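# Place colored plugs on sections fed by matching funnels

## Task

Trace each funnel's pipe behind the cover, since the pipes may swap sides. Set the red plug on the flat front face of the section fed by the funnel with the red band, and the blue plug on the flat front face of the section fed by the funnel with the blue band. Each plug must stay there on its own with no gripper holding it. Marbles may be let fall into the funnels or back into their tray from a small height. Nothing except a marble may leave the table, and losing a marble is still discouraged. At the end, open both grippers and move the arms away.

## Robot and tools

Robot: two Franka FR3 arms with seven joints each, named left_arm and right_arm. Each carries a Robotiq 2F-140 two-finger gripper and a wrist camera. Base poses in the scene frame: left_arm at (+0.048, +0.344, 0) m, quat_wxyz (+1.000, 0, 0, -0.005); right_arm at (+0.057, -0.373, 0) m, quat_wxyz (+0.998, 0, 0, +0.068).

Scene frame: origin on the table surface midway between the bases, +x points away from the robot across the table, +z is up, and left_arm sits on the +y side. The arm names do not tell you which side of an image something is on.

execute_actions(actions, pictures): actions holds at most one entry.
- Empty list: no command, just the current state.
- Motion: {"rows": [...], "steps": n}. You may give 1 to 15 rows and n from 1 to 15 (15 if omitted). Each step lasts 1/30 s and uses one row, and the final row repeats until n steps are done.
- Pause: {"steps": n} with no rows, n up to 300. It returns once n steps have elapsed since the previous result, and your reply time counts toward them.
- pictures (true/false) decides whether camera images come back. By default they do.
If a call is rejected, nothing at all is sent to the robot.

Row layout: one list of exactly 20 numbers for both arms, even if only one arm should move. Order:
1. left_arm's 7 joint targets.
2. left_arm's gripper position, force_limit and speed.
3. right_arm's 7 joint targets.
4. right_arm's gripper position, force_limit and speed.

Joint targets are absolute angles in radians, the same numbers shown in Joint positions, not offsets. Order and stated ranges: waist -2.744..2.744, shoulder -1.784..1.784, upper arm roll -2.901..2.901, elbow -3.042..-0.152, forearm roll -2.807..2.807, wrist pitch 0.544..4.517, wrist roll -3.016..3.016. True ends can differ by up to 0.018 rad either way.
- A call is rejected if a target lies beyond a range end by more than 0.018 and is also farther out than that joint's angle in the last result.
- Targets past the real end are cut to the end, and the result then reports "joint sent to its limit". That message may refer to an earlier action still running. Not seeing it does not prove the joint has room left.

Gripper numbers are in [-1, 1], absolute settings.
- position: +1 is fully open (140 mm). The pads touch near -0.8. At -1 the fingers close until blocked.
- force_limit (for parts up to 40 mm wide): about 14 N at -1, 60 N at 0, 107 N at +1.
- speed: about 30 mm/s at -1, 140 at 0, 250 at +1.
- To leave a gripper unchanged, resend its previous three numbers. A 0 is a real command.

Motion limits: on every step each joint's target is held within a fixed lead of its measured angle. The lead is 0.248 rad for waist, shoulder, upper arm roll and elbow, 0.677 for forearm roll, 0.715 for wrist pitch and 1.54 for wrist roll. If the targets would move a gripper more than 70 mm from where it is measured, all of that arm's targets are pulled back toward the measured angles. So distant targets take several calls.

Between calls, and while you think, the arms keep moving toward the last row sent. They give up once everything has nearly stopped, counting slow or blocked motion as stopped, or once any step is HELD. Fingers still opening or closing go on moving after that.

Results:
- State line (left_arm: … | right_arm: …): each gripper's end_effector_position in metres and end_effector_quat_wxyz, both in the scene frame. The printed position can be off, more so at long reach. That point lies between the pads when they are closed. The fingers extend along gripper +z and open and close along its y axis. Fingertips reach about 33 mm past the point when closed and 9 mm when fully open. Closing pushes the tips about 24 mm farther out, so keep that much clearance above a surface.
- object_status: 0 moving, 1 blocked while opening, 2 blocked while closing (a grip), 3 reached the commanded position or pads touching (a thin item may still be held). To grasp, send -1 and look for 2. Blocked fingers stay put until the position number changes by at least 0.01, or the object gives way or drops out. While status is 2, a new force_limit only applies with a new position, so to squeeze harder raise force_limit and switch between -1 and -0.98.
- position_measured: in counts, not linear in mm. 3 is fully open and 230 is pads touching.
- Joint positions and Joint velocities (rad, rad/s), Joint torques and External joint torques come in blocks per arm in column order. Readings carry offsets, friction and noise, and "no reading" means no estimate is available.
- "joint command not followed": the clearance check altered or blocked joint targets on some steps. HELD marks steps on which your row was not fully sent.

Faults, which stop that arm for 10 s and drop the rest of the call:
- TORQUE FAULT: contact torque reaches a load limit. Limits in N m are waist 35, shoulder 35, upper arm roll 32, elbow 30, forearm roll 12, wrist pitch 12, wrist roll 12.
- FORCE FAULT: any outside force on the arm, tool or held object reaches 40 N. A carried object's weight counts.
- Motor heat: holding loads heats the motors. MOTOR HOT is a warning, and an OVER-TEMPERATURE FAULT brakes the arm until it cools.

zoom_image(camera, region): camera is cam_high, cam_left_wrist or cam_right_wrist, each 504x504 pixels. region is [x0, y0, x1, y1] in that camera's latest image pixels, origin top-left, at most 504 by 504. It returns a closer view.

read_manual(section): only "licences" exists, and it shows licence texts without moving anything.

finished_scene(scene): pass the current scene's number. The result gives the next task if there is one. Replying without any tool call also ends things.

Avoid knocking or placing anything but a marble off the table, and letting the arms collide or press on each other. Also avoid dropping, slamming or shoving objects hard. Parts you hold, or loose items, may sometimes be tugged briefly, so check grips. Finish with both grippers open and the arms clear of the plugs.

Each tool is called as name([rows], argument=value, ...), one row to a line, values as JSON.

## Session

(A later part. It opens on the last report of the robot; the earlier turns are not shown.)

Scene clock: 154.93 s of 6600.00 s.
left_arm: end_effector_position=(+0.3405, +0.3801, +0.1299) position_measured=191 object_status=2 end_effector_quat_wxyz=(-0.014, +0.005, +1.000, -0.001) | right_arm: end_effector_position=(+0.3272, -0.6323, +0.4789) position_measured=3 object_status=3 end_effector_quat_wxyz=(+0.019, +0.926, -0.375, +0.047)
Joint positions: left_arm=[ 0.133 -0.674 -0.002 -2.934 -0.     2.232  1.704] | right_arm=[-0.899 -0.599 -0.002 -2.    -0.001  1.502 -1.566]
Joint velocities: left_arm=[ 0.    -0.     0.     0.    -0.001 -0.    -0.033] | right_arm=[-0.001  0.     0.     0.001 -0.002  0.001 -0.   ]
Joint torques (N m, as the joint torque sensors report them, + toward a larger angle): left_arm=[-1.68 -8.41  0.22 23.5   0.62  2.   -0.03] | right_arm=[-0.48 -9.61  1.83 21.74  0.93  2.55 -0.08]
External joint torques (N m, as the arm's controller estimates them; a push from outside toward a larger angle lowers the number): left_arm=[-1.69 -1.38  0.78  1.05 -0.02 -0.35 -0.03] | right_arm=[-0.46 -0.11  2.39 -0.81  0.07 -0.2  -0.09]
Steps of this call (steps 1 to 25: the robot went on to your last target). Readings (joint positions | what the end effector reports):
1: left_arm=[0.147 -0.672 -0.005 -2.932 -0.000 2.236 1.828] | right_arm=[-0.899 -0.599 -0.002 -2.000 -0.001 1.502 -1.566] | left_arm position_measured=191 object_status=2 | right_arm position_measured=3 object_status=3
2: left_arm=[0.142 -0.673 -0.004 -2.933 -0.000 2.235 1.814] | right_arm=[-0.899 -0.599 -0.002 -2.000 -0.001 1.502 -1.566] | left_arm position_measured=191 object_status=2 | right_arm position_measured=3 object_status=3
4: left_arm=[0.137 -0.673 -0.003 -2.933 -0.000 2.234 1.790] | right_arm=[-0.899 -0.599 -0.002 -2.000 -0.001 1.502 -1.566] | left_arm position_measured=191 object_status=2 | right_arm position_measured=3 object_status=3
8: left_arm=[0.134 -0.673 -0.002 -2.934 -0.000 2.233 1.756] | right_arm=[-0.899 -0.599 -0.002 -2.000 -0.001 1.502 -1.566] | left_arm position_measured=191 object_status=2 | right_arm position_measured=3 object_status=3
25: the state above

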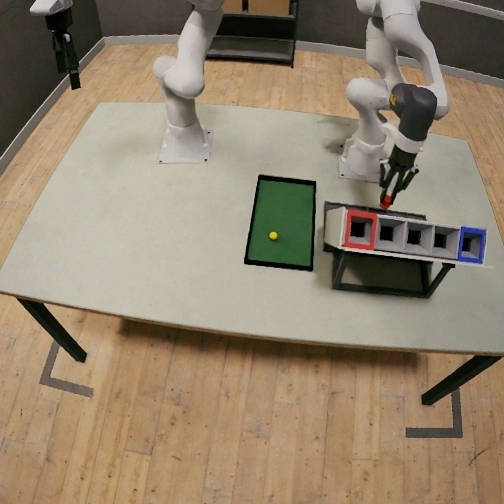

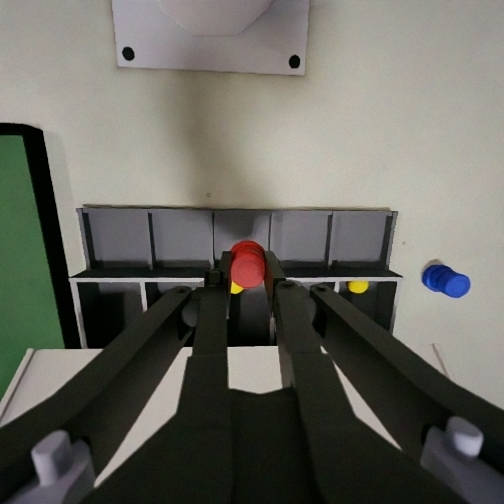

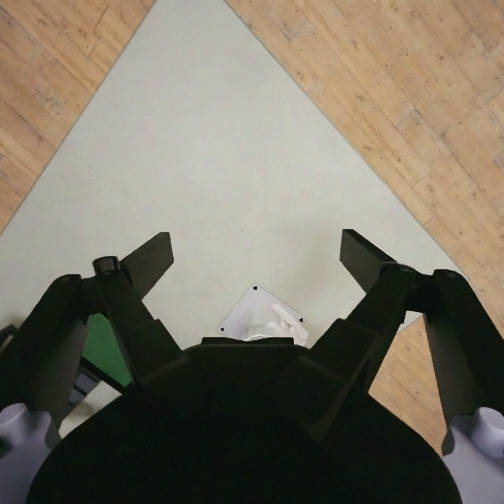

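execute_actions([
  {"rows":[[0.104,-0.66,0,-2.942,0,2.27,1.66,-1,-0.3,-0.2,-0.9,-0.6,0,-2.0,0,1.5,-1.57,1,0,0],[0.104,-0.64,0,-2.95,0,2.3,1.66,-1,-0.3,-0.2,-0.9,-0.6,0,-2.0,0,1.5,-1.57,1,0,0],[0.104,-0.62,0,-2.959,0,2.33,1.66,-1,-0.3,-0.2,-0.9,-0.6,0,-2.0,0,1.5,-1.57,1,0,0],[0.104,-0.60,0,-2.967,0,2.36,1.66,-1,-0.3,-0.2,-0.9,-0.6,0,-2.0,0,1.5,-1.57,1,0,0],[0.104,-0.58,0,-2.975,0,2.39,1.66,-1,-0.3,-0.2,-0.9,-0.6,0,-2.0,0,1.5,-1.57,1,0,0],[0.104,-0.56,0,-2.983,0,2.42,1.66,-1,-0.3,-0.2,-0.9,-0.6,0,-2.0,0,1.5,-1.57,1,0,0],[0.104,-0.54,0,-2.99,0,2.44,1.66,-1,-0.3,-0.2,-0.9,-0.6,0,-2.0,0,1.5,-1.57,1,0,0],[0.104,-0.52,0,-2.998,0,2.44,1.66,-1,-0.3,-0.2,-0.9,-0.6,0,-2.0,0,1.5,-1.57,1,0,0]]},
], pictures=false)

execute_actions([
  {"steps":10},
])

Scene clock: 163.20 s of 6600.00 s.
left_arm: end_effector_position=(+0.3312, +0.3714, +0.0738) position_measured=191 object_status=2 end_effector_quat_wxyz=(-0.030, +0.001, +1.000, -0.003) | right_arm: end_effector_position=(+0.3272, -0.6323, +0.4789) position_measured=3 object_status=3 end_effector_quat_wxyz=(+0.019, +0.926, -0.375, +0.047)
Joint positions: left_arm=[ 0.106 -0.522 -0.    -2.998 -0.     2.416  1.67 ] | right_arm=[-0.899 -0.599 -0.002 -2.    -0.001  1.502 -1.566]
Joint velocities: left_arm=[-0.001  0.004  0.     0.001 -0.001  0.129 -0.019] | right_arm=[ 0.001 -0.    -0.     0.001  0.    -0.001  0.001]
Joint torques (N m, as the joint torque sensors report them, + toward a larger angle): left_arm=[-1.25 -7.25 -0.71 21.74  0.65  2.67 -0.07] | right_arm=[-0.95 -9.97  1.2  21.58  0.9   2.71 -0.02]
External joint torques (N m, as the arm's controller estimates them; a push from outside toward a larger angle lowers the number): left_arm=[-1.26  2.36 -0.26  1.73  0.14  0.43 -0.07] | right_arm=[-1.   -0.39  1.66 -1.    0.02 -0.04 -0.02]
Steps of this call (steps 1 to 30: the robot went on to your last target; steps 31 to 90: nothing new was sent; then 4.77 s passed at rest; steps 91 to 105: all 15 steps of this action). Readings (joint positions | what the end effector reports):
91: left_arm=[0.127 -0.672 -0.000 -2.935 -0.000 2.238 1.691] | right_arm=[-0.899 -0.599 -0.002 -2.000 -0.001 1.502 -1.566] | left_arm position_measured=191 object_status=2 | right_arm position_measured=3 object_status=3
92: left_arm=[0.119 -0.665 -0.000 -2.937 -0.000 2.249 1.688] | right_arm=[-0.899 -0.599 -0.002 -2.000 -0.001 1.502 -1.566] | left_arm position_measured=191 object_status=2 | right_arm position_measured=3 object_status=3
94: left_arm=[0.111 -0.639 -0.000 -2.948 -0.000 2.280 1.683] | right_arm=[-0.899 -0.599 -0.002 -2.000 -0.001 1.502 -1.566] | left_arm position_measured=191 object_status=2 | right_arm position_measured=3 object_status=3
98: left_arm=[0.107 -0.563 -0.000 -2.979 -0.000 2.359 1.677] | right_arm=[-0.899 -0.599 -0.002 -2.000 -0.001 1.502 -1.566] | left_arm position_measured=191 object_status=2 | right_arm position_measured=3 object_status=3
105: the state above

Scene clock: 163.53 s of 6600.00 s.
left_arm: end_effector_position=(+0.3369, +0.3719, +0.0751) position_measured=191 object_status=2 end_effector_quat_wxyz=(-0.021, -0.001, +1.000, -0.002) | right_arm: end_effector_position=(+0.3272, -0.6323, +0.4789) position_measured=3 object_status=3 end_effector_quat_wxyz=(+0.019, +0.926, -0.375, +0.047)
Joint positions: left_arm=[ 0.106 -0.522 -0.    -2.998 -0.     2.434  1.666] | right_arm=[-0.899 -0.599 -0.002 -2.    -0.001  1.502 -1.566]
Joint velocities: left_arm=[-0.001  0.     0.001  0.002  0.001  0.016 -0.007] | right_arm=[-0.    -0.001  0.001  0.001 -0.001  0.     0.   ]
Joint torques (N m, as the joint torque sensors report them, + toward a larger angle): left_arm=[-1.14 -7.07 -0.8  21.58  0.47  2.79 -0.02] | right_arm=[ -0.49 -10.33   1.97  21.28   0.89   2.69   0.04]
External joint torques (N m, as the arm's controller estimates them; a push from outside toward a larger angle lowers the number): left_arm=[-1.15  2.5  -0.34  1.52 -0.04  0.47 -0.02] | right_arm=[-0.49 -0.67  2.49 -1.36  0.03 -0.07  0.04]
Steps of this call (steps 1 to 10: the robot went on to your last target). Readings (joint positions | what the end effector reports):
1: left_arm=[0.106 -0.522 -0.000 -2.998 -0.000 2.420 1.669] | right_arm=[-0.899 -0.599 -0.002 -2.000 -0.001 1.502 -1.566] | left_arm position_measured=191 object_status=2 | right_arm position_measured=3 object_status=3
2: left_arm=[0.106 -0.522 -0.000 -2.998 -0.000 2.423 1.669] | right_arm=[-0.899 -0.599 -0.002 -2.000 -0.001 1.502 -1.566] | left_arm position_measured=191 object_status=2 | right_arm position_measured=3 object_status=3
4: left_arm=[0.106 -0.522 -0.000 -2.998 -0.000 2.428 1.668] | right_arm=[-0.899 -0.599 -0.002 -2.000 -0.001 1.502 -1.566] | left_arm position_measured=191 object_status=2 | right_arm position_measured=3 object_status=3
8: left_arm=[0.106 -0.522 -0.000 -2.998 -0.000 2.433 1.666] | right_arm=[-0.899 -0.599 -0.002 -2.000 -0.001 1.502 -1.566] | left_arm position_measured=191 object_status=2 | right_arm position_measured=3 object_status=3
10: the state above

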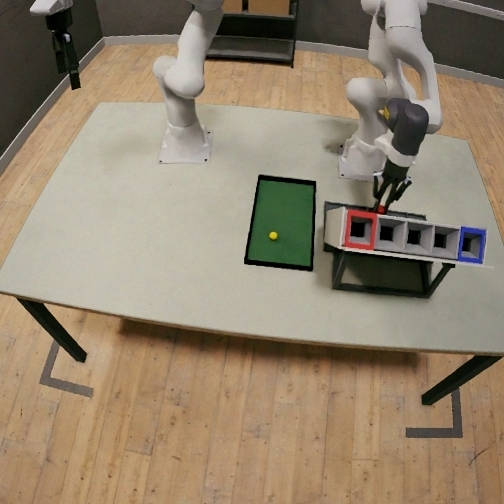

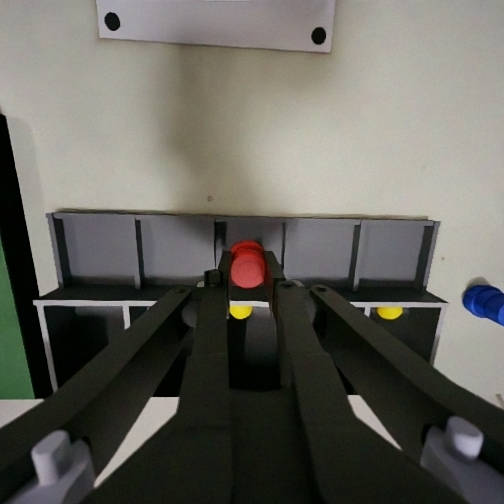

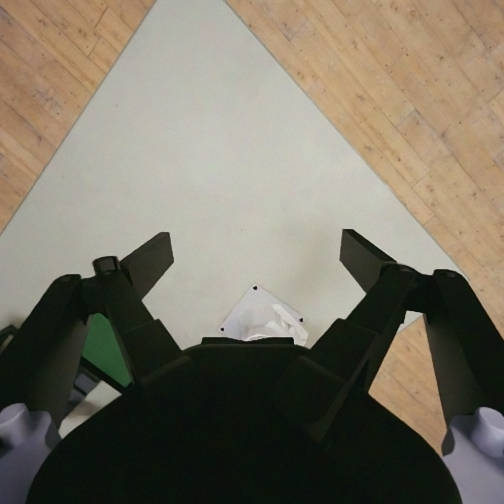

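execute_actions([
  {"rows":[[0.11,-0.51,0,-3.002,0,2.46,1.66,-1,-0.3,-0.2,-0.9,-0.6,0,-2.0,0,1.5,-1.57,1,0,0],[0.11,-0.5,0,-3.005,0,2.475,1.66,-1,-0.3,-0.2,-0.9,-0.6,0,-2.0,0,1.5,-1.57,1,0,0],[0.11,-0.495,0,-3.007,0,2.485,1.66,-1,-0.3,-0.2,-0.9,-0.6,0,-2.0,0,1.5,-1.57,1,0,0],[0.11,-0.485,0,-3.011,0,2.492,1.66,-1,-0.3,-0.2,-0.9,-0.6,0,-2.0,0,1.5,-1.57,1,0,0]]},
])

Scene clock: 167.83 s of 6600.00 s.
left_arm: end_effector_position=(+0.3372, +0.3724, +0.0643) position_measured=191 object_status=2 end_effector_quat_wxyz=(-0.019, -0.002, +1.000, -0.002) | right_arm: end_effector_position=(+0.3272, -0.6323, +0.4789) position_measured=3 object_status=3 end_effector_quat_wxyz=(+0.019, +0.926, -0.375, +0.047)
Joint positions: left_arm=[ 0.108 -0.487 -0.    -3.01  -0.     2.486  1.664] | right_arm=[-0.899 -0.599 -0.002 -2.    -0.001  1.502 -1.566]
Joint velocities: left_arm=[-0.     0.    -0.001 -0.    -0.002  0.022  0.   ] | right_arm=[ 0.001 -0.002 -0.001 -0.     0.001  0.     0.   ]
Joint torques (N m, as the joint torque sensors report them, + toward a larger angle): left_arm=[ 1.4  -8.   -0.69 21.08  0.53  2.73 -0.1 ] | right_arm=[-1.78 -9.7   1.68 20.81  0.98  2.73  0.01]
External joint torques (N m, as the arm's controller estimates them; a push from outside toward a larger angle lowers the number): left_arm=[ 1.41  2.1  -0.24  1.77  0.05  0.43 -0.1 ] | right_arm=[-1.77 -0.08  2.24 -1.76  0.11 -0.02  0.  ]
Steps of this call (steps 1 to 30: the robot went on to your last target; steps 31 to 90: nothing new was sent; then 0.80 s passed at rest; steps 91 to 105: all 15 steps of this action). Readings (joint positions | what the end effector reports):
91: left_arm=[0.107 -0.520 -0.000 -2.998 -0.000 2.441 1.664] | right_arm=[-0.899 -0.599 -0.002 -2.000 -0.001 1.502 -1.566] | left_arm position_measured=191 object_status=2 | right_arm position_measured=3 object_status=3
92: left_arm=[0.107 -0.516 -0.000 -2.999 -0.000 2.446 1.664] | right_arm=[-0.899 -0.599 -0.002 -2.000 -0.001 1.502 -1.566] | left_arm position_measured=191 object_status=2 | right_arm position_measured=3 object_status=3
94: left_arm=[0.107 -0.503 -0.000 -3.003 -0.000 2.460 1.664] | right_arm=[-0.899 -0.599 -0.002 -2.000 -0.001 1.502 -1.566] | left_arm position_measured=191 object_status=2 | right_arm position_measured=3 object_status=3
98: left_arm=[0.108 -0.489 -0.000 -3.010 -0.000 2.475 1.664] | right_arm=[-0.899 -0.599 -0.002 -2.000 -0.001 1.502 -1.566] | left_arm position_measured=191 object_status=2 | right_arm position_measured=3 object_status=3
105: the state above

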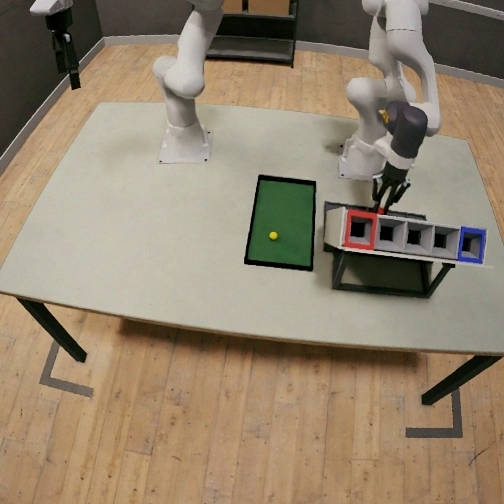

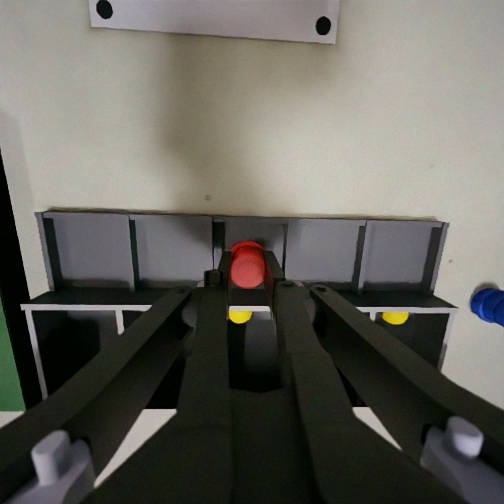

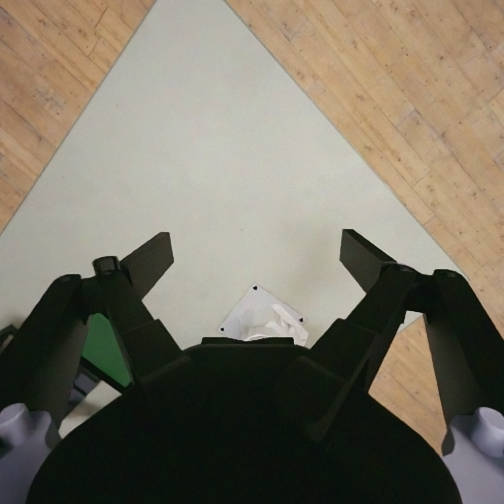

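No contact yet; 6 mm more.

execute_actions([
  {"rows":[[0.11,-0.476,0,-3.014,0,2.505,1.66,-1,-0.3,-0.2,-0.9,-0.6,0,-2.0,0,1.5,-1.57,1,0,0],[0.11,-0.476,0,-3.014,0,2.51,1.66,-1,-0.3,-0.2,-0.9,-0.6,0,-2.0,0,1.5,-1.57,1,0,0],[0.11,-0.466,0,-3.018,0,2.518,1.66,-1,-0.3,-0.2,-0.9,-0.6,0,-2.0,0,1.5,-1.57,1,0,0]]},
], pictures=false)

Scene clock: 171.10 s of 6600.00 s.
left_arm: end_effector_position=(+0.3365, +0.3724, +0.0588) position_measured=191 object_status=2 end_effector_quat_wxyz=(-0.019, -0.002, +1.000, -0.002) | right_arm: end_effector_position=(+0.3272, -0.6323, +0.4789) position_measured=3 object_status=3 end_effector_quat_wxyz=(+0.019, +0.926, -0.375, +0.047)
Joint positions: left_arm=[ 0.108 -0.47  -0.    -3.016 -0.     2.509  1.664] | right_arm=[-0.899 -0.599 -0.002 -2.    -0.001  1.502 -1.566]
Joint velocities: left_arm=[ 0.     0.001  0.     0.    -0.    -0.     0.001] | right_arm=[-0.001 -0.001 -0.001 -0.001 -0.     0.    -0.001]
Joint torques (N m, as the joint torque sensors report them, + toward a larger angle): left_arm=[ 1.09 -6.92 -0.44 19.68  0.52  3.58 -0.05] | right_arm=[ -0.33 -10.54   1.14  22.12   0.97   2.63  -0.05]
External joint torques (N m, as the arm's controller estimates them; a push from outside toward a larger angle lowers the number): left_arm=[ 1.06  3.45 -0.05  0.61  0.05  1.25 -0.05] | right_arm=[-0.32 -0.9   1.69 -0.48  0.1  -0.12 -0.05]
Steps of this call (steps 1 to 15: the robot went on to your last target; steps 16 to 83: nothing new was sent; steps 84 to 98: all 15 steps of this action). Readings (joint positions | what the end effector reports):
84: left_arm=[0.108 -0.485 -0.000 -3.010 -0.000 2.491 1.664] | right_arm=[-0.899 -0.599 -0.002 -2.000 -0.001 1.502 -1.566] | left_arm position_measured=191 object_status=2 | right_arm position_measured=3 object_status=3
85: left_arm=[0.108 -0.483 -0.000 -3.011 -0.000 2.494 1.664] | right_arm=[-0.899 -0.599 -0.002 -2.000 -0.001 1.502 -1.566] | left_arm position_measured=191 object_status=2 | right_arm position_measured=3 object_status=3
87: left_arm=[0.108 -0.475 -0.000 -3.013 -0.000 2.501 1.664] | right_arm=[-0.899 -0.599 -0.002 -2.000 -0.001 1.502 -1.566] | left_arm position_measured=191 object_status=2 | right_arm position_measured=3 object_status=3
91: left_arm=[0.108 -0.470 -0.000 -3.016 -0.000 2.508 1.664] | right_arm=[-0.899 -0.599 -0.002 -2.000 -0.001 1.502 -1.566] | left_arm position_measured=191 object_status=2 | right_arm position_measured=3 object_status=3
98: the state above

execute_actions([
  {"rows":[[0.108,-0.472,0,-3.016,0,2.509,1.66,-0.3,-0.3,-0.2,-0.9,-0.6,0,-2.0,0,1.5,-1.57,1,0,0]],"steps":8},
], pictures=false)

execute_actions([
  {"rows":[[0.108,-0.49,0,-3.01,0,2.45,1.66,-0.3,-0.3,-0.2,-0.9,-0.6,0,-2.0,0,1.5,-1.57,1,0,0],[0.108,-0.51,0,-3.002,0,2.42,1.66,-0.3,-0.3,-0.2,-0.9,-0.6,0,-2.0,0,1.5,-1.57,1,0,0],[0.108,-0.53,0,-2.994,0,2.39,1.66,-0.3,-0.3,-0.2,-0.9,-0.6,0,-2.0,0,1.5,-1.57,1,0,0],[0.108,-0.55,0,-2.986,0,2.36,1.66,-0.3,-0.3,-0.2,-0.9,-0.6,0,-2.0,0,1.5,-1.57,1,0,0],[0.108,-0.57,0,-2.978,0,2.33,1.66,-0.3,-0.3,-0.2,-0.9,-0.6,0,-2.0,0,1.5,-1.57,1,0,0],[0.108,-0.59,0,-2.97,0,2.3,1.66,-0.3,-0.3,-0.2,-0.9,-0.6,0,-2.0,0,1.5,-1.57,1,0,0],[0.108,-0.61,0,-2.962,0,2.27,1.66,-0.3,-0.3,-0.2,-0.9,-0.6,0,-2.0,0,1.5,-1.57,1,0,0],[0.108,-0.64,0,-2.95,0,2.23,1.66,-0.3,-0.3,-0.2,-0.9,-0.6,0,-2.0,0,1.5,-1.57,1,0,0],[0.108,-0.67,0,-2.937,0,2.19,1.66,-0.3,-0.3,-0.2,-0.9,-0.6,0,-2.0,0,1.5,-1.57,1,0,0],[0.108,-0.72,0,-2.91,0,2.16,1.66,-0.3,-0.3,-0.2,-0.9,-0.6,0,-2.0,0,1.5,-1.57,1,0,0]]},
], pictures=false)

execute_actions([
  {"rows":[[0.8,-0.55,0,-2.75,0,2.2,2.29,-0.1,-0.3,-0.2,-0.9,-0.6,0,-2.0,0,1.5,-1.57,1,0,0]],"steps":12},
], pictures=false)

execute_actions([
  {"rows":[[0.727,-0.172,0,-2.518,0,2.35,2.29,-0.1,-0.3,-0.2,-0.9,-0.6,0,-2.0,0,1.5,-1.57,1,0,0]]},
], pictures=false)

execute_actions([
  {"steps":10},
])

Scene clock: 183.20 s of 6600.00 s.
left_arm: end_effector_position=(+0.3365, +0.3724, +0.0590) position_measured=167 object_status=0 end_effector_quat_wxyz=(-0.019, -0.002, +1.000, -0.002) | right_arm: end_effector_position=(+0.3272, -0.6323, +0.4789) position_measured=3 object_status=3 end_effector_quat_wxyz=(+0.019, +0.926, -0.375, +0.047)
Joint positions: left_arm=[ 0.108 -0.47  -0.    -3.016 -0.     2.509  1.664] | right_arm=[-0.899 -0.599 -0.002 -2.    -0.001  1.502 -1.566]
Joint velocities: left_arm=[ 0.001  0.     0.001 -0.001 -0.001  0.    -0.001] | right_arm=[-0.001 -0.001  0.001 -0.001  0.001 -0.001  0.001]
Joint torques (N m, as the joint torque sensors report them, + toward a larger angle): left_arm=[ -0.12 -10.64  -0.58  20.74   0.43   2.35   0.03] | right_arm=[-0.55 -9.36  1.25 21.3   0.98  2.68 -0.05]
External joint torques (N m, as the arm's controller estimates them; a push from outside toward a larger angle lowers the number): left_arm=[-0.11 -0.28 -0.16  1.74 -0.03  0.04  0.03] | right_arm=[-0.55  0.26  1.77 -1.31  0.12 -0.07 -0.05]
Steps of this call (steps 1 to 15: the robot went on to your last target; steps 16 to 90: nothing new was sent; then 8.83 s passed at rest; steps 91 to 98: all 8 steps of this action). Readings (joint positions | what the end effector reports):
91: left_arm=[0.108 -0.470 -0.000 -3.016 -0.000 2.509 1.664] | right_arm=[-0.899 -0.599 -0.002 -2.000 -0.001 1.502 -1.566] | left_arm position_measured=191 object_status=0 | right_arm position_measured=3 object_status=3
92: left_arm=[0.108 -0.470 -0.000 -3.016 -0.000 2.509 1.664] | right_arm=[-0.899 -0.599 -0.002 -2.000 -0.001 1.502 -1.566] | left_arm position_measured=190 object_status=0 | right_arm position_measured=3 object_status=3
94: left_arm=[0.108 -0.470 -0.000 -3.016 -0.000 2.509 1.664] | right_arm=[-0.899 -0.599 -0.002 -2.000 -0.001 1.502 -1.566] | left_arm position_measured=173 object_status=0 | right_arm position_measured=3 object_status=3
98: the state above

Scene clock: 183.70 s of 6600.00 s.
left_arm: end_effector_position=(+0.3560, +0.3742, +0.1519) position_measured=167 object_status=3 end_effector_quat_wxyz=(+0.011, -0.002, +1.000, +0.001) | right_arm: end_effector_position=(+0.3272, -0.6323, +0.4789) position_measured=3 object_status=3 end_effector_quat_wxyz=(+0.019, +0.926, -0.375, +0.047)
Joint positions: left_arm=[ 0.108 -0.715 -0.    -2.909 -0.     2.216  1.664] | right_arm=[-0.899 -0.599 -0.002 -2.    -0.001  1.502 -1.566]
Joint velocities: left_arm=[-0.002 -0.086 -0.     0.027  0.001 -0.301 -0.   ] | right_arm=[ 0.    -0.001  0.     0.    -0.    -0.001  0.   ]
Joint torques (N m, as the joint torque sensors report them, + toward a larger angle): left_arm=[-0.87 -4.9  -0.45 23.86  0.63  1.61 -0.03] | right_arm=[-0.29 -9.87  2.25 21.61  0.88  2.66 -0.03]
External joint torques (N m, as the arm's controller estimates them; a push from outside toward a larger angle lowers the number): left_arm=[-0.88 -1.39  0.16  3.26 -0.02 -0.48 -0.02] | right_arm=[-0.27 -0.27  2.8  -1.01  0.02 -0.1  -0.03]
Steps of this call (steps 1 to 15: all 15 steps of this action). Readings (joint positions | what the end effector reports):
1: left_arm=[0.108 -0.474 -0.000 -3.015 -0.000 2.499 1.664] | right_arm=[-0.899 -0.599 -0.002 -2.000 -0.001 1.502 -1.566] | left_arm position_measured=167 object_status=0 | right_arm position_measured=3 object_status=3
2: left_arm=[0.108 -0.482 -0.000 -3.014 -0.000 2.485 1.664] | right_arm=[-0.899 -0.599 -0.002 -2.000 -0.001 1.502 -1.566] | left_arm position_measured=167 object_status=0 | right_arm position_measured=3 object_status=3
4: left_arm=[0.108 -0.510 -0.000 -3.004 -0.000 2.449 1.664] | right_arm=[-0.899 -0.599 -0.002 -2.000 -0.001 1.502 -1.566] | left_arm position_measured=167 object_status=0 | right_arm position_measured=3 object_status=3
8: left_arm=[0.108 -0.588 -0.000 -2.972 -0.000 2.355 1.664] | right_arm=[-0.899 -0.599 -0.002 -2.000 -0.001 1.502 -1.566] | left_arm position_measured=167 object_status=3 | right_arm position_measured=3 object_status=3
15: the state above

Scene clock: 184.10 s of 6600.00 s.
left_arm: end_effector_position=(+0.3054, +0.5864, +0.1687) position_measured=141 object_status=3 end_effector_quat_wxyz=(+0.005, -0.125, +0.992, +0.001) | right_arm: end_effector_position=(+0.3272, -0.6323, +0.4789) position_measured=3 object_status=3 end_effector_quat_wxyz=(+0.019, +0.926, -0.375, +0.047)
Joint positions: left_arm=[ 0.762 -0.555  0.007 -2.753 -0.001  2.207  2.078] | right_arm=[-0.899 -0.599 -0.002 -2.    -0.001  1.502 -1.566]
Joint velocities: left_arm=[ 0.562  0.034  0.018  0.016  0.001 -0.02   0.688] | right_arm=[-0.     0.001  0.     0.001 -0.    -0.     0.001]
Joint torques (N m, as the joint torque sensors report them, + toward a larger angle): left_arm=[-4.52 -9.9  -4.88 25.07  0.83  2.1   0.56] | right_arm=[-1.22 -9.37  1.22 21.54  1.02  2.58 -0.1 ]
External joint torques (N m, as the arm's controller estimates them; a push from outside toward a larger angle lowers the number): left_arm=[ 1.87  1.75  1.48  2.18  0.21 -0.29  0.58] | right_arm=[-1.27  0.11  1.68 -0.99  0.15 -0.17 -0.1 ]
Steps of this call (steps 1 to 12: all 12 steps of this action). Readings (joint positions | what the end effector reports):
1: left_arm=[0.153 -0.688 -0.010 -2.882 -0.001 2.209 1.710] | right_arm=[-0.899 -0.599 -0.002 -2.000 -0.001 1.502 -1.566] | left_arm position_measured=167 object_status=0 | right_arm position_measured=3 object_status=3
2: left_arm=[0.213 -0.652 -0.009 -2.847 -0.001 2.209 1.755] | right_arm=[-0.899 -0.599 -0.002 -2.000 -0.001 1.502 -1.566] | left_arm position_measured=161 object_status=0 | right_arm position_measured=3 object_status=3
4: left_arm=[0.336 -0.604 -0.007 -2.799 -0.001 2.209 1.838] | right_arm=[-0.899 -0.599 -0.002 -2.000 -0.001 1.502 -1.566] | left_arm position_measured=149 object_status=0 | right_arm position_measured=3 object_status=3
8: left_arm=[0.587 -0.566 -0.003 -2.762 -0.001 2.209 1.968] | right_arm=[-0.899 -0.599 -0.002 -2.000 -0.001 1.502 -1.566] | left_arm position_measured=141 object_status=0 | right_arm position_measured=3 object_status=3
12: the state above

Scene clock: 184.60 s of 6600.00 s.
left_arm: end_effector_position=(+0.3816, +0.6363, +0.1289) position_measured=141 object_status=3 end_effector_quat_wxyz=(-0.003, -0.025, +1.000, -0.003) | right_arm: end_effector_position=(+0.3272, -0.6323, +0.4789) position_measured=3 object_status=3 end_effector_quat_wxyz=(+0.019, +0.926, -0.375, +0.047)
Joint positions: left_arm=[ 0.729 -0.173  0.    -2.521 -0.001  2.338  2.242] | right_arm=[-0.899 -0.599 -0.002 -2.    -0.001  1.502 -1.566]
Joint velocities: left_arm=[ 0.    -0.    -0.001  0.024 -0.001  0.058  0.148] | right_arm=[-0.    -0.001  0.001 -0.001  0.    -0.     0.   ]
Joint torques (N m, as the joint torque sensors report them, + toward a larger angle): left_arm=[ -1.45 -22.37  -0.82  24.44   0.87   2.68   0.45] | right_arm=[-0.52 -9.87  1.42 21.4   1.01  2.58 -0.03]
External joint torques (N m, as the arm's controller estimates them; a push from outside toward a larger angle lowers the number): left_arm=[-1.45  0.49 -0.64  3.41  0.27  0.41  0.45] | right_arm=[-0.53 -0.31  1.93 -1.16  0.15 -0.16 -0.04]
Steps of this call (steps 1 to 15: all 15 steps of this action). Readings (joint positions | what the end effector reports):
1: left_arm=[0.763 -0.523 0.011 -2.723 -0.001 2.214 2.091] | right_arm=[-0.899 -0.599 -0.002 -2.000 -0.001 1.502 -1.566] | left_arm position_measured=141 object_status=3 | right_arm position_measured=3 object_status=3
2: left_arm=[0.757 -0.473 0.011 -2.677 -0.001 2.230 2.105] | right_arm=[-0.899 -0.599 -0.002 -2.000 -0.001 1.502 -1.566] | left_arm position_measured=141 object_status=3 | right_arm position_measured=3 object_status=3
4: left_arm=[0.743 -0.343 0.007 -2.582 -0.001 2.270 2.138] | right_arm=[-0.899 -0.599 -0.002 -2.000 -0.001 1.502 -1.566] | left_arm position_measured=141 object_status=3 | right_arm position_measured=3 object_status=3
8: left_arm=[0.730 -0.192 0.001 -2.534 -0.001 2.313 2.191] | right_arm=[-0.899 -0.599 -0.002 -2.000 -0.001 1.502 -1.566] | left_arm position_measured=141 object_status=3 | right_arm position_measured=3 object_status=3
15: the state above

Scene clock: 184.93 s of 6600.00 s.
left_arm: end_effector_position=(+0.3838, +0.6383, +0.1300) position_measured=141 object_status=3 end_effector_quat_wxyz=(+0.000, -0.010, +1.000, -0.000) | right_arm: end_effector_position=(+0.3272, -0.6323, +0.4789) position_measured=3 object_status=3 end_effector_quat_wxyz=(+0.019, +0.926, -0.375, +0.047)
Joint positions: left_arm=[ 0.729 -0.173  0.    -2.52  -0.001  2.346  2.271] | right_arm=[-0.899 -0.599 -0.002 -2.    -0.001  1.502 -1.566]
Joint velocities: left_arm=[ 0.001  0.     0.    -0.002  0.001  0.006  0.049] | right_arm=[ 0.001  0.001 -0.001  0.     0.     0.     0.001]
Joint torques (N m, as the joint torque sensors report them, + toward a larger angle): left_arm=[ -1.65 -21.96  -0.86  24.98   0.92   2.67   0.38] | right_arm=[-0.84 -9.61  1.77 21.48  0.98  2.69 -0.09]
External joint torques (N m, as the arm's controller estimates them; a push from outside toward a larger angle lowers the number): left_arm=[-1.66  1.34 -0.71  3.41  0.3   0.27  0.38] | right_arm=[-0.85 -0.1   2.28 -1.09  0.11 -0.07 -0.09]
Steps of this call (steps 1 to 10: the robot went on to your last target). Readings (joint positions | what the end effector reports):
1: left_arm=[0.729 -0.173 0.000 -2.520 -0.001 2.340 2.246] | right_arm=[-0.899 -0.599 -0.002 -2.000 -0.001 1.502 -1.566] | left_arm position_measured=141 object_status=3 | right_arm position_measured=3 object_status=3
2: left_arm=[0.729 -0.173 0.000 -2.520 -0.001 2.342 2.250] | right_arm=[-0.899 -0.599 -0.002 -2.000 -0.001 1.502 -1.566] | left_arm position_measured=141 object_status=3 | right_arm position_measured=3 object_status=3
4: left_arm=[0.729 -0.173 0.000 -2.520 -0.001 2.343 2.257] | right_arm=[-0.899 -0.599 -0.002 -2.000 -0.001 1.502 -1.566] | left_arm position_measured=141 object_status=3 | right_arm position_measured=3 object_status=3
8: left_arm=[0.729 -0.173 0.000 -2.520 -0.001 2.346 2.268] | right_arm=[-0.899 -0.599 -0.002 -2.000 -0.001 1.502 -1.566] | left_arm position_measured=141 object_status=3 | right_arm position_measured=3 object_status=3
10: the state above

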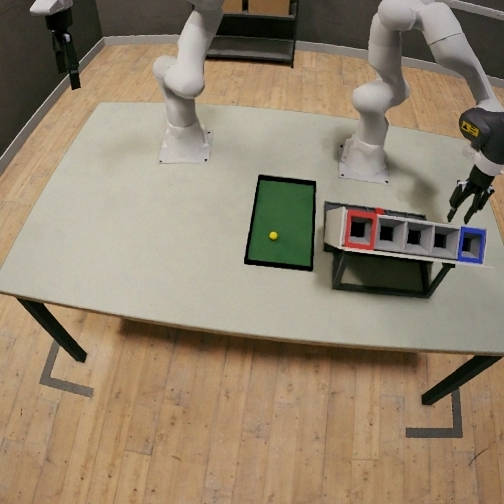

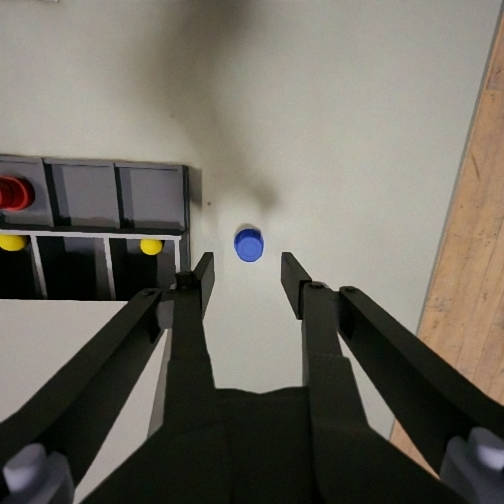

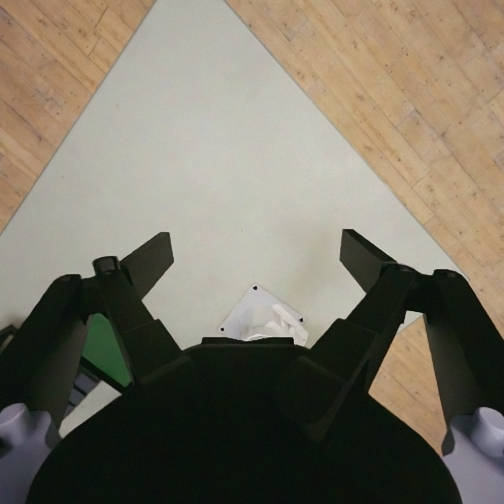

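execute_actions([
  {"rows":[[0.729,-0.155,0,-2.525,0,2.41,2.29,-0.1,-0.3,-0.2,-0.9,-0.6,0,-2.0,0,1.5,-1.57,1,0,0],[0.729,-0.135,0,-2.531,0,2.44,2.29,-0.1,-0.3,-0.2,-0.9,-0.6,0,-2.0,0,1.5,-1.57,1,0,0],[0.729,-0.115,0,-2.537,0,2.47,2.29,-0.1,-0.3,-0.2,-0.9,-0.6,0,-2.0,0,1.5,-1.57,1,0,0],[0.729,-0.095,0,-2.543,0,2.5,2.29,-0.1,-0.3,-0.2,-0.9,-0.6,0,-2.0,0,1.5,-1.57,1,0,0],[0.729,-0.075,0,-2.549,0,2.53,2.29,-0.1,-0.3,-0.2,-0.9,-0.6,0,-2.0,0,1.5,-1.57,1,0,0],[0.729,-0.055,0,-2.555,0,2.56,2.29,-0.1,-0.3,-0.2,-0.9,-0.6,0,-2.0,0,1.5,-1.57,1,0,0],[0.729,-0.035,0,-2.561,0,2.575,2.29,-0.1,-0.3,-0.2,-0.9,-0.6,0,-2.0,0,1.5,-1.57,1,0,0],[0.729,-0.015,0,-2.567,0,2.575,2.29,-0.1,-0.3,-0.2,-0.9,-0.6,0,-2.0,0,1.5,-1.57,1,0,0],[0.729,0.001,0,-2.5716,0,2.575,2.29,-0.1,-0.3,-0.2,-0.9,-0.6,0,-2.0,0,1.5,-1.57,1,0,0]]},
], pictures=false)

execute_actions([
  {"steps":6},
], pictures=false)

execute_actions([
  {"rows":[[0.729,0.001,0,-2.5716,0,2.575,2.29,-1,-0.3,-0.2,-0.9,-0.6,0,-2.0,0,1.5,-1.57,1,0,0]]},
])

Scene clock: 194.13 s of 6600.00 s.
left_arm: end_effector_position=(+0.3781, +0.6334, +0.0490) position_measured=141 object_status=3 end_effector_quat_wxyz=(-0.009, -0.003, +1.000, -0.008) | right_arm: end_effector_position=(+0.3272, -0.6323, +0.4789) position_measured=3 object_status=3 end_effector_quat_wxyz=(+0.019, +0.926, -0.375, +0.047)
Joint positions: left_arm=[ 0.729  0.001  0.    -2.573 -0.001  2.55   2.286] | right_arm=[-0.899 -0.599 -0.002 -2.    -0.001  1.502 -1.566]
Joint velocities: left_arm=[-0.001  0.001  0.     0.001 -0.     0.134 -0.   ] | right_arm=[-0.001  0.    -0.     0.    -0.     0.001 -0.   ]
Joint torques (N m, as the joint torque sensors report them, + toward a larger angle): left_arm=[ -0.38 -26.66  -0.17  20.87   0.68   2.53   0.22] | right_arm=[ -0.48 -10.46   1.82  21.72   0.99   2.66  -0.03]
External joint torques (N m, as the arm's controller estimates them; a push from outside toward a larger angle lowers the number): left_arm=[-0.33  0.47 -0.13  1.85  0.22  0.22  0.22] | right_arm=[-0.48 -0.95  2.34 -0.83  0.13 -0.09 -0.03]
Steps of this call (steps 1 to 30: the robot went on to your last target; steps 31 to 90: nothing new was sent; then 5.70 s passed at rest; steps 91 to 105: all 15 steps of this action). Readings (joint positions | what the end effector reports):
91: left_arm=[0.729 -0.171 0.000 -2.520 -0.001 2.357 2.286] | right_arm=[-0.899 -0.599 -0.002 -2.000 -0.001 1.502 -1.566] | left_arm position_measured=141 object_status=3 | right_arm position_measured=3 object_status=3
92: left_arm=[0.729 -0.164 0.000 -2.521 -0.001 2.372 2.286] | right_arm=[-0.899 -0.599 -0.002 -2.000 -0.001 1.502 -1.566] | left_arm position_measured=141 object_status=3 | right_arm position_measured=3 object_status=3
94: left_arm=[0.729 -0.137 0.000 -2.527 -0.001 2.410 2.286] | right_arm=[-0.899 -0.599 -0.002 -2.000 -0.001 1.502 -1.566] | left_arm position_measured=141 object_status=3 | right_arm position_measured=3 object_status=3
98: left_arm=[0.729 -0.060 0.000 -2.550 -0.001 2.493 2.286] | right_arm=[-0.899 -0.599 -0.002 -2.000 -0.001 1.502 -1.566] | left_arm position_measured=141 object_status=3 | right_arm position_measured=3 object_status=3
105: the state above

Scene clock: 194.33 s of 6600.00 s.
left_arm: end_effector_position=(+0.3819, +0.6367, +0.0504) position_measured=141 object_status=3 end_effector_quat_wxyz=(-0.003, -0.003, +1.000, -0.003) | right_arm: end_effector_position=(+0.3272, -0.6323, +0.4789) position_measured=3 object_status=3 end_effector_quat_wxyz=(+0.019, +0.926, -0.375, +0.047)
Joint positions: left_arm=[ 0.729  0.001  0.    -2.573 -0.001  2.566  2.286] | right_arm=[-0.899 -0.599 -0.002 -2.    -0.001  1.502 -1.566]
Joint velocities: left_arm=[-0.001  0.    -0.     0.     0.001  0.041  0.   ] | right_arm=[ 0.    -0.001  0.001 -0.001  0.002 -0.     0.   ]
Joint torques (N m, as the joint torque sensors report them, + toward a larger angle): left_arm=[ -0.29 -26.38  -0.41  21.13   0.66   2.72   0.22] | right_arm=[ -0.99 -10.     1.47  21.81   1.     2.62  -0.04]
External joint torques (N m, as the arm's controller estimates them; a push from outside toward a larger angle lowers the number): left_arm=[-0.21  0.04 -0.33  2.46  0.19  0.34  0.22] | right_arm=[-1.   -0.43  1.98 -0.74  0.13 -0.12 -0.04]
Steps of this call (steps 1 to 6: the robot went on to your last target). Readings (joint positions | what the end effector reports):
1: left_arm=[0.729 0.001 0.000 -2.573 -0.001 2.554 2.286] | right_arm=[-0.899 -0.599 -0.002 -2.000 -0.001 1.502 -1.566] | left_arm position_measured=141 object_status=3 | right_arm position_measured=3 object_status=3
2: left_arm=[0.729 0.001 0.000 -2.573 -0.001 2.558 2.286] | right_arm=[-0.899 -0.599 -0.002 -2.000 -0.001 1.502 -1.566] | left_arm position_measured=141 object_status=3 | right_arm position_measured=3 object_status=3
4: left_arm=[0.729 0.001 0.000 -2.573 -0.001 2.562 2.286] | right_arm=[-0.899 -0.599 -0.002 -2.000 -0.001 1.502 -1.566] | left_arm position_measured=141 object_status=3 | right_arm position_measured=3 object_status=3
6: the state above

Scene clock: 194.83 s of 6600.00 s.
left_arm: end_effector_position=(+0.3836, +0.6382, +0.0511) position_measured=191 object_status=2 end_effector_quat_wxyz=(-0.000, -0.003, +1.000, -0.001) | right_arm: end_effector_position=(+0.3272, -0.6323, +0.4789) position_measured=3 object_status=3 end_effector_quat_wxyz=(+0.019, +0.926, -0.375, +0.047)
Joint positions: left_arm=[ 0.729  0.001  0.    -2.573 -0.001  2.572  2.286] | right_arm=[-0.899 -0.599 -0.002 -2.    -0.001  1.502 -1.566]
Joint velocities: left_arm=[ 0.001  0.001 -0.    -0.    -0.     0.002 -0.001] | right_arm=[ 0.     0.001 -0.001  0.     0.    -0.001  0.001]
Joint torques (N m, as the joint torque sensors report them, + toward a larger angle): left_arm=[  0.25 -25.93  -1.03  21.58   0.65   2.8    0.33] | right_arm=[ 0.1  -9.83  1.2  21.56  0.96  2.63 -0.01]
External joint torques (N m, as the arm's controller estimates them; a push from outside toward a larger angle lowers the number): left_arm=[ 0.15  0.46 -1.13  2.93  0.2   0.41  0.33] | right_arm=[ 0.14 -0.31  1.79 -1.02  0.1  -0.12 -0.02]
Steps of this call (steps 1 to 15: all 15 steps of this action). Readings (joint positions | what the end effector reports):
1: left_arm=[0.729 0.001 0.000 -2.573 -0.001 2.567 2.286] | right_arm=[-0.899 -0.599 -0.002 -2.000 -0.001 1.502 -1.566] | left_arm position_measured=141 object_status=0 | right_arm position_measured=3 object_status=3
2: left_arm=[0.729 0.001 0.000 -2.573 -0.001 2.568 2.286] | right_arm=[-0.899 -0.599 -0.002 -2.000 -0.001 1.502 -1.566] | left_arm position_measured=147 object_status=0 | right_arm position_measured=3 object_status=3
4: left_arm=[0.729 0.001 0.000 -2.573 -0.001 2.569 2.286] | right_arm=[-0.899 -0.599 -0.002 -2.000 -0.001 1.502 -1.566] | left_arm position_measured=160 object_status=0 | right_arm position_measured=3 object_status=3
8: left_arm=[0.729 0.001 0.000 -2.573 -0.001 2.571 2.286] | right_arm=[-0.899 -0.599 -0.002 -2.000 -0.001 1.502 -1.566] | left_arm position_measured=185 object_status=0 | right_arm position_measured=3 object_status=3
15: the state above

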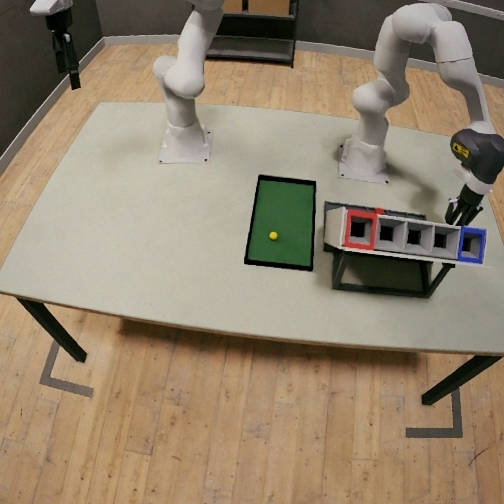

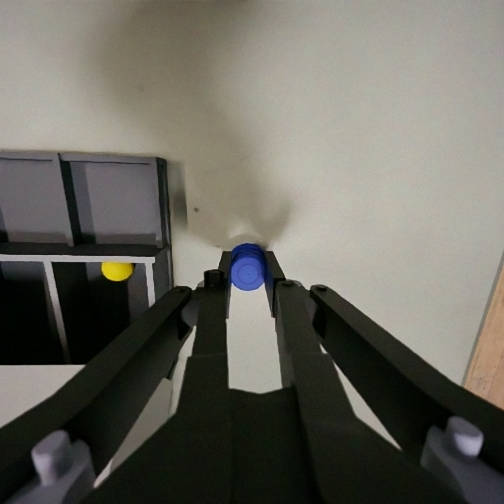

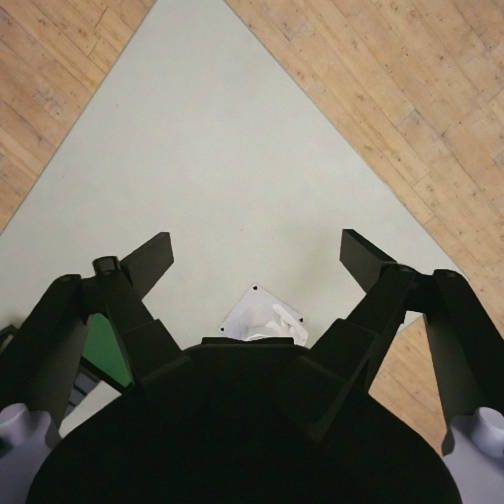

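execute_actions([
  {"rows":[[0.729,-0.03,0,-2.565,0,2.49,2.29,-1,-0.3,-0.2,-0.9,-0.6,0,-2.0,0,1.5,-1.57,1,0,0],[0.729,-0.06,0,-2.56,0,2.45,2.29,-1,-0.3,-0.2,-0.9,-0.6,0,-2.0,0,1.5,-1.57,1,0,0],[0.729,-0.1,0,-2.56,0,2.41,2.29,-1,-0.3,-0.2,-0.9,-0.6,0,-2.0,0,1.5,-1.57,1,0,0],[0.729,-0.14,0,-2.56,0,2.37,2.29,-1,-0.3,-0.2,-0.9,-0.6,0,-2.0,0,1.5,-1.57,1,0,0],[0.729,-0.18,0,-2.57,0,2.33,2.29,-1,-0.3,-0.2,-0.9,-0.6,0,-2.0,0,1.5,-1.57,1,0,0],[0.729,-0.23,0,-2.59,0,2.31,2.25,-1,-0.3,-0.2,-0.9,-0.6,0,-2.0,0,1.5,-1.57,1,0,0],[0.729,-0.28,0,-2.62,0,2.3,2.2,-1,-0.3,-0.2,-0.9,-0.6,0,-2.0,0,1.5,-1.57,1,0,0],[0.72,-0.33,0,-2.66,0,2.3,2.135,-1,-0.3,-0.2,-0.9,-0.6,0,-2.0,0,1.5,-1.57,1,0,0],[0.70,-0.38,0,-2.7,0,2.3,2.135,-1,-0.3,-0.2,-0.9,-0.6,0,-2.0,0,1.5,-1.57,1,0,0],[0.68,-0.43,0,-2.74,0,2.3,2.135,-1,-0.3,-0.2,-0.9,-0.6,0,-2.0,0,1.5,-1.57,1,0,0],[0.65,-0.48,0,-2.78,0,2.3,2.135,-1,-0.3,-0.2,-0.9,-0.6,0,-2.0,0,1.5,-1.57,1,0,0],[0.62,-0.52,0,-2.82,0,2.3,2.135,-1,-0.3,-0.2,-0.9,-0.6,0,-2.0,0,1.5,-1.57,1,0,0],[0.571,-0.548,0,-2.856,0,2.308,2.135,-1,-0.3,-0.2,-0.9,-0.6,0,-2.0,0,1.5,-1.57,1,0,0]]},
], pictures=false)

execute_actions([
  {"steps":10},
], pictures=false)

execute_actions([
  {"rows":[[0.571,-0.53,0,-2.862,0,2.38,2.135,-1,-0.3,-0.2,-0.9,-0.6,0,-2.0,0,1.5,-1.57,1,0,0],[0.571,-0.51,0,-2.869,0,2.41,2.135,-1,-0.3,-0.2,-0.9,-0.6,0,-2.0,0,1.5,-1.57,1,0,0],[0.571,-0.49,0,-2.876,0,2.44,2.135,-1,-0.3,-0.2,-0.9,-0.6,0,-2.0,0,1.5,-1.57,1,0,0],[0.571,-0.47,0,-2.883,0,2.47,2.135,-1,-0.3,-0.2,-0.9,-0.6,0,-2.0,0,1.5,-1.57,1,0,0],[0.571,-0.45,0,-2.89,0,2.5,2.135,-1,-0.3,-0.2,-0.9,-0.6,0,-2.0,0,1.5,-1.57,1,0,0],[0.571,-0.43,0,-2.897,0,2.52,2.135,-1,-0.3,-0.2,-0.9,-0.6,0,-2.0,0,1.5,-1.57,1,0,0],[0.571,-0.41,0,-2.904,0,2.535,2.135,-1,-0.3,-0.2,-0.9,-0.6,0,-2.0,0,1.5,-1.57,1,0,0],[0.571,-0.395,0,-2.909,0,2.535,2.135,-1,-0.3,-0.2,-0.9,-0.6,0,-2.0,0,1.5,-1.57,1,0,0],[0.571,-0.38,0,-2.914,0,2.535,2.135,-1,-0.3,-0.2,-0.9,-0.6,0,-2.0,0,1.5,-1.57,1,0,0]]},
])

Scene clock: 207.77 s of 6600.00 s.
left_arm: end_effector_position=(+0.3416, +0.5401, +0.1378) position_measured=191 object_status=2 end_effector_quat_wxyz=(+0.012, +0.018, +1.000, +0.008) | right_arm: end_effector_position=(+0.3272, -0.6323, +0.4789) position_measured=3 object_status=3 end_effector_quat_wxyz=(+0.019, +0.926, -0.375, +0.047)
Joint positions: left_arm=[ 0.6   -0.519 -0.002 -2.82  -0.001  2.33   2.196] | right_arm=[-0.899 -0.599 -0.002 -2.    -0.001  1.502 -1.566]
Joint velocities: left_arm=[-0.418 -0.419 -0.048 -0.49   0.    -0.14  -0.189] | right_arm=[ 0.    -0.    -0.     0.    -0.001  0.001 -0.   ]
Joint torques (N m, as the joint torque sensors report them, + toward a larger angle): left_arm=[ 2.92 -7.68  3.12 25.47  0.81  2.62 -0.13] | right_arm=[-0.97 -9.89  1.94 21.14  1.01  2.79 -0.06]
External joint torques (N m, as the arm's controller estimates them; a push from outside toward a larger angle lowers the number): left_arm=[-1.74 -0.5  -0.67  0.6   0.11 -0.35 -0.15] | right_arm=[-1.   -0.25  2.42 -1.48  0.15  0.04 -0.06]
Steps of this call (steps 1 to 15: the robot went on to your last target; steps 16 to 90: nothing new was sent; then 9.43 s passed at rest; steps 91 to 105: all 15 steps of this action). Readings (joint positions | what the end effector reports):
91: left_arm=[0.729 -0.004 0.000 -2.572 -0.001 2.559 2.286] | right_arm=[-0.899 -0.599 -0.002 -2.000 -0.001 1.502 -1.566] | left_arm position_measured=191 object_status=2 | right_arm position_measured=3 object_status=3
92: left_arm=[0.729 -0.016 0.000 -2.572 -0.001 2.539 2.286] | right_arm=[-0.899 -0.599 -0.002 -2.000 -0.001 1.502 -1.566] | left_arm position_measured=191 object_status=2 | right_arm position_measured=3 object_status=3
94: left_arm=[0.729 -0.064 0.000 -2.571 -0.001 2.489 2.286] | right_arm=[-0.899 -0.599 -0.002 -2.000 -0.001 1.502 -1.566] | left_arm position_measured=191 object_status=2 | right_arm position_measured=3 object_status=3
98: left_arm=[0.728 -0.231 0.001 -2.605 -0.001 2.394 2.261] | right_arm=[-0.899 -0.599 -0.002 -2.000 -0.001 1.502 -1.566] | left_arm position_measured=191 object_status=2 | right_arm position_measured=3 object_status=3
105: the state above

Scene clock: 208.10 s of 6600.00 s.
left_arm: end_effector_position=(+0.3313, +0.5226, +0.1302) position_measured=191 object_status=2 end_effector_quat_wxyz=(+0.001, +0.012, +1.000, +0.001) | right_arm: end_effector_position=(+0.3272, -0.6323, +0.4789) position_measured=3 object_status=3 end_effector_quat_wxyz=(+0.019, +0.926, -0.375, +0.047)
Joint positions: left_arm=[ 0.574 -0.545 -0.002 -2.855 -0.001  2.312  2.158] | right_arm=[-0.899 -0.599 -0.002 -2.    -0.001  1.502 -1.566]
Joint velocities: left_arm=[-0.003 -0.006  0.001 -0.     0.002 -0.012 -0.065] | right_arm=[-0.002 -0.     0.001  0.    -0.    -0.     0.001]
Joint torques (N m, as the joint torque sensors report them, + toward a larger angle): left_arm=[ -1.51 -12.09  -0.46  22.38   0.94   2.1    0.09] | right_arm=[-0.46 -9.49  2.08 21.66  1.01  2.71 -0.15]
External joint torques (N m, as the arm's controller estimates them; a push from outside toward a larger angle lowers the number): left_arm=[-1.49 -1.29  0.05  0.27  0.3  -0.34  0.09] | right_arm=[-0.44  0.09  2.63 -0.94  0.15 -0.04 -0.16]
Steps of this call (steps 1 to 10: the robot went on to your last target). Readings (joint positions | what the end effector reports):
1: left_arm=[0.589 -0.529 -0.002 -2.833 -0.001 2.326 2.190] | right_arm=[-0.899 -0.599 -0.002 -2.000 -0.001 1.502 -1.566] | left_arm position_measured=191 object_status=2 | right_arm position_measured=3 object_status=3
2: left_arm=[0.583 -0.535 -0.002 -2.841 -0.001 2.322 2.185] | right_arm=[-0.899 -0.599 -0.002 -2.000 -0.001 1.502 -1.566] | left_arm position_measured=191 object_status=2 | right_arm position_measured=3 object_status=3
4: left_arm=[0.577 -0.541 -0.002 -2.850 -0.001 2.318 2.176] | right_arm=[-0.899 -0.599 -0.002 -2.000 -0.001 1.502 -1.566] | left_arm position_measured=191 object_status=2 | right_arm position_measured=3 object_status=3
8: left_arm=[0.574 -0.545 -0.002 -2.854 -0.001 2.313 2.163] | right_arm=[-0.899 -0.599 -0.002 -2.000 -0.001 1.502 -1.566] | left_arm position_measured=191 object_status=2 | right_arm position_measured=3 object_status=3
10: the state above

Scene clock: 208.60 s of 6600.00 s.
left_arm: end_effector_position=(+0.3249, +0.5185, +0.0690) position_measured=191 object_status=2 end_effector_quat_wxyz=(-0.009, +0.005, +1.000, -0.006) | right_arm: end_effector_position=(+0.3272, -0.6323, +0.4789) position_measured=3 object_status=3 end_effector_quat_wxyz=(+0.019, +0.926, -0.375, +0.047)
Joint positions: left_arm=[ 0.573 -0.382 -0.002 -2.914 -0.001  2.511  2.143] | right_arm=[-0.899 -0.599 -0.002 -2.    -0.001  1.502 -1.566]
Joint velocities: left_arm=[ 0.     0.006  0.003  0.001  0.001  0.124 -0.011] | right_arm=[ 0.     0.001 -0.001 -0.     0.001  0.001 -0.001]
Joint torques (N m, as the joint torque sensors report them, + toward a larger angle): left_arm=[ -1.13 -12.14   0.17  21.07   0.69   2.7   -0.16] | right_arm=[-0.36 -9.36  1.61 21.3   0.97  2.78 -0.05]
External joint torques (N m, as the arm's controller estimates them; a push from outside toward a larger angle lowers the number): left_arm=[-1.19  1.85  0.46  1.55  0.2   0.34 -0.16] | right_arm=[-0.41  0.2   2.08 -1.27  0.1   0.03 -0.05]
Steps of this call (steps 1 to 15: all 15 steps of this action). Readings (joint positions | what the end effector reports):
1: left_arm=[0.573 -0.543 -0.002 -2.856 -0.001 2.323 2.156] | right_arm=[-0.899 -0.599 -0.002 -2.000 -0.001 1.502 -1.566] | left_arm position_measured=191 object_status=2 | right_arm position_measured=3 object_status=3
2: left_arm=[0.573 -0.536 -0.002 -2.858 -0.001 2.338 2.154] | right_arm=[-0.899 -0.599 -0.002 -2.000 -0.001 1.502 -1.566] | left_arm position_measured=191 object_status=2 | right_arm position_measured=3 object_status=3
4: left_arm=[0.573 -0.509 -0.002 -2.866 -0.001 2.377 2.151] | right_arm=[-0.899 -0.599 -0.002 -2.000 -0.001 1.502 -1.566] | left_arm position_measured=191 object_status=2 | right_arm position_measured=3 object_status=3
8: left_arm=[0.573 -0.435 -0.002 -2.893 -0.001 2.457 2.147] | right_arm=[-0.899 -0.599 -0.002 -2.000 -0.001 1.502 -1.566] | left_arm position_measured=191 object_status=2 | right_arm position_measured=3 object_status=3
15: the state above

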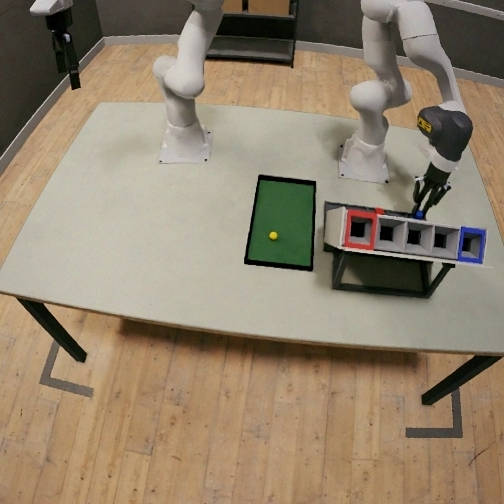

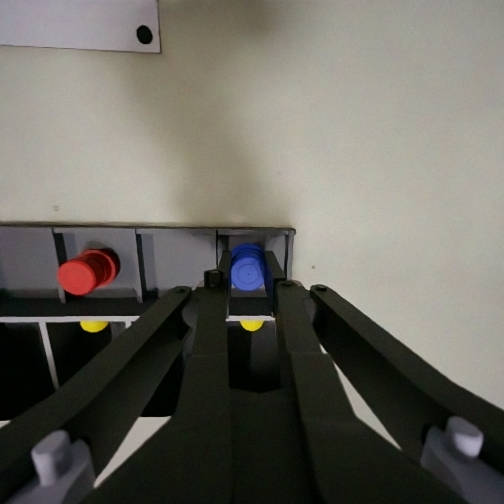

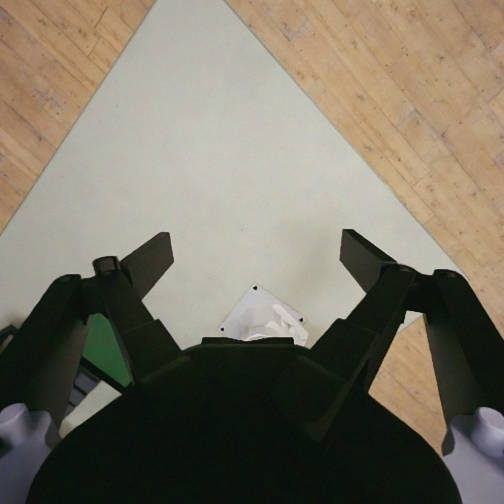

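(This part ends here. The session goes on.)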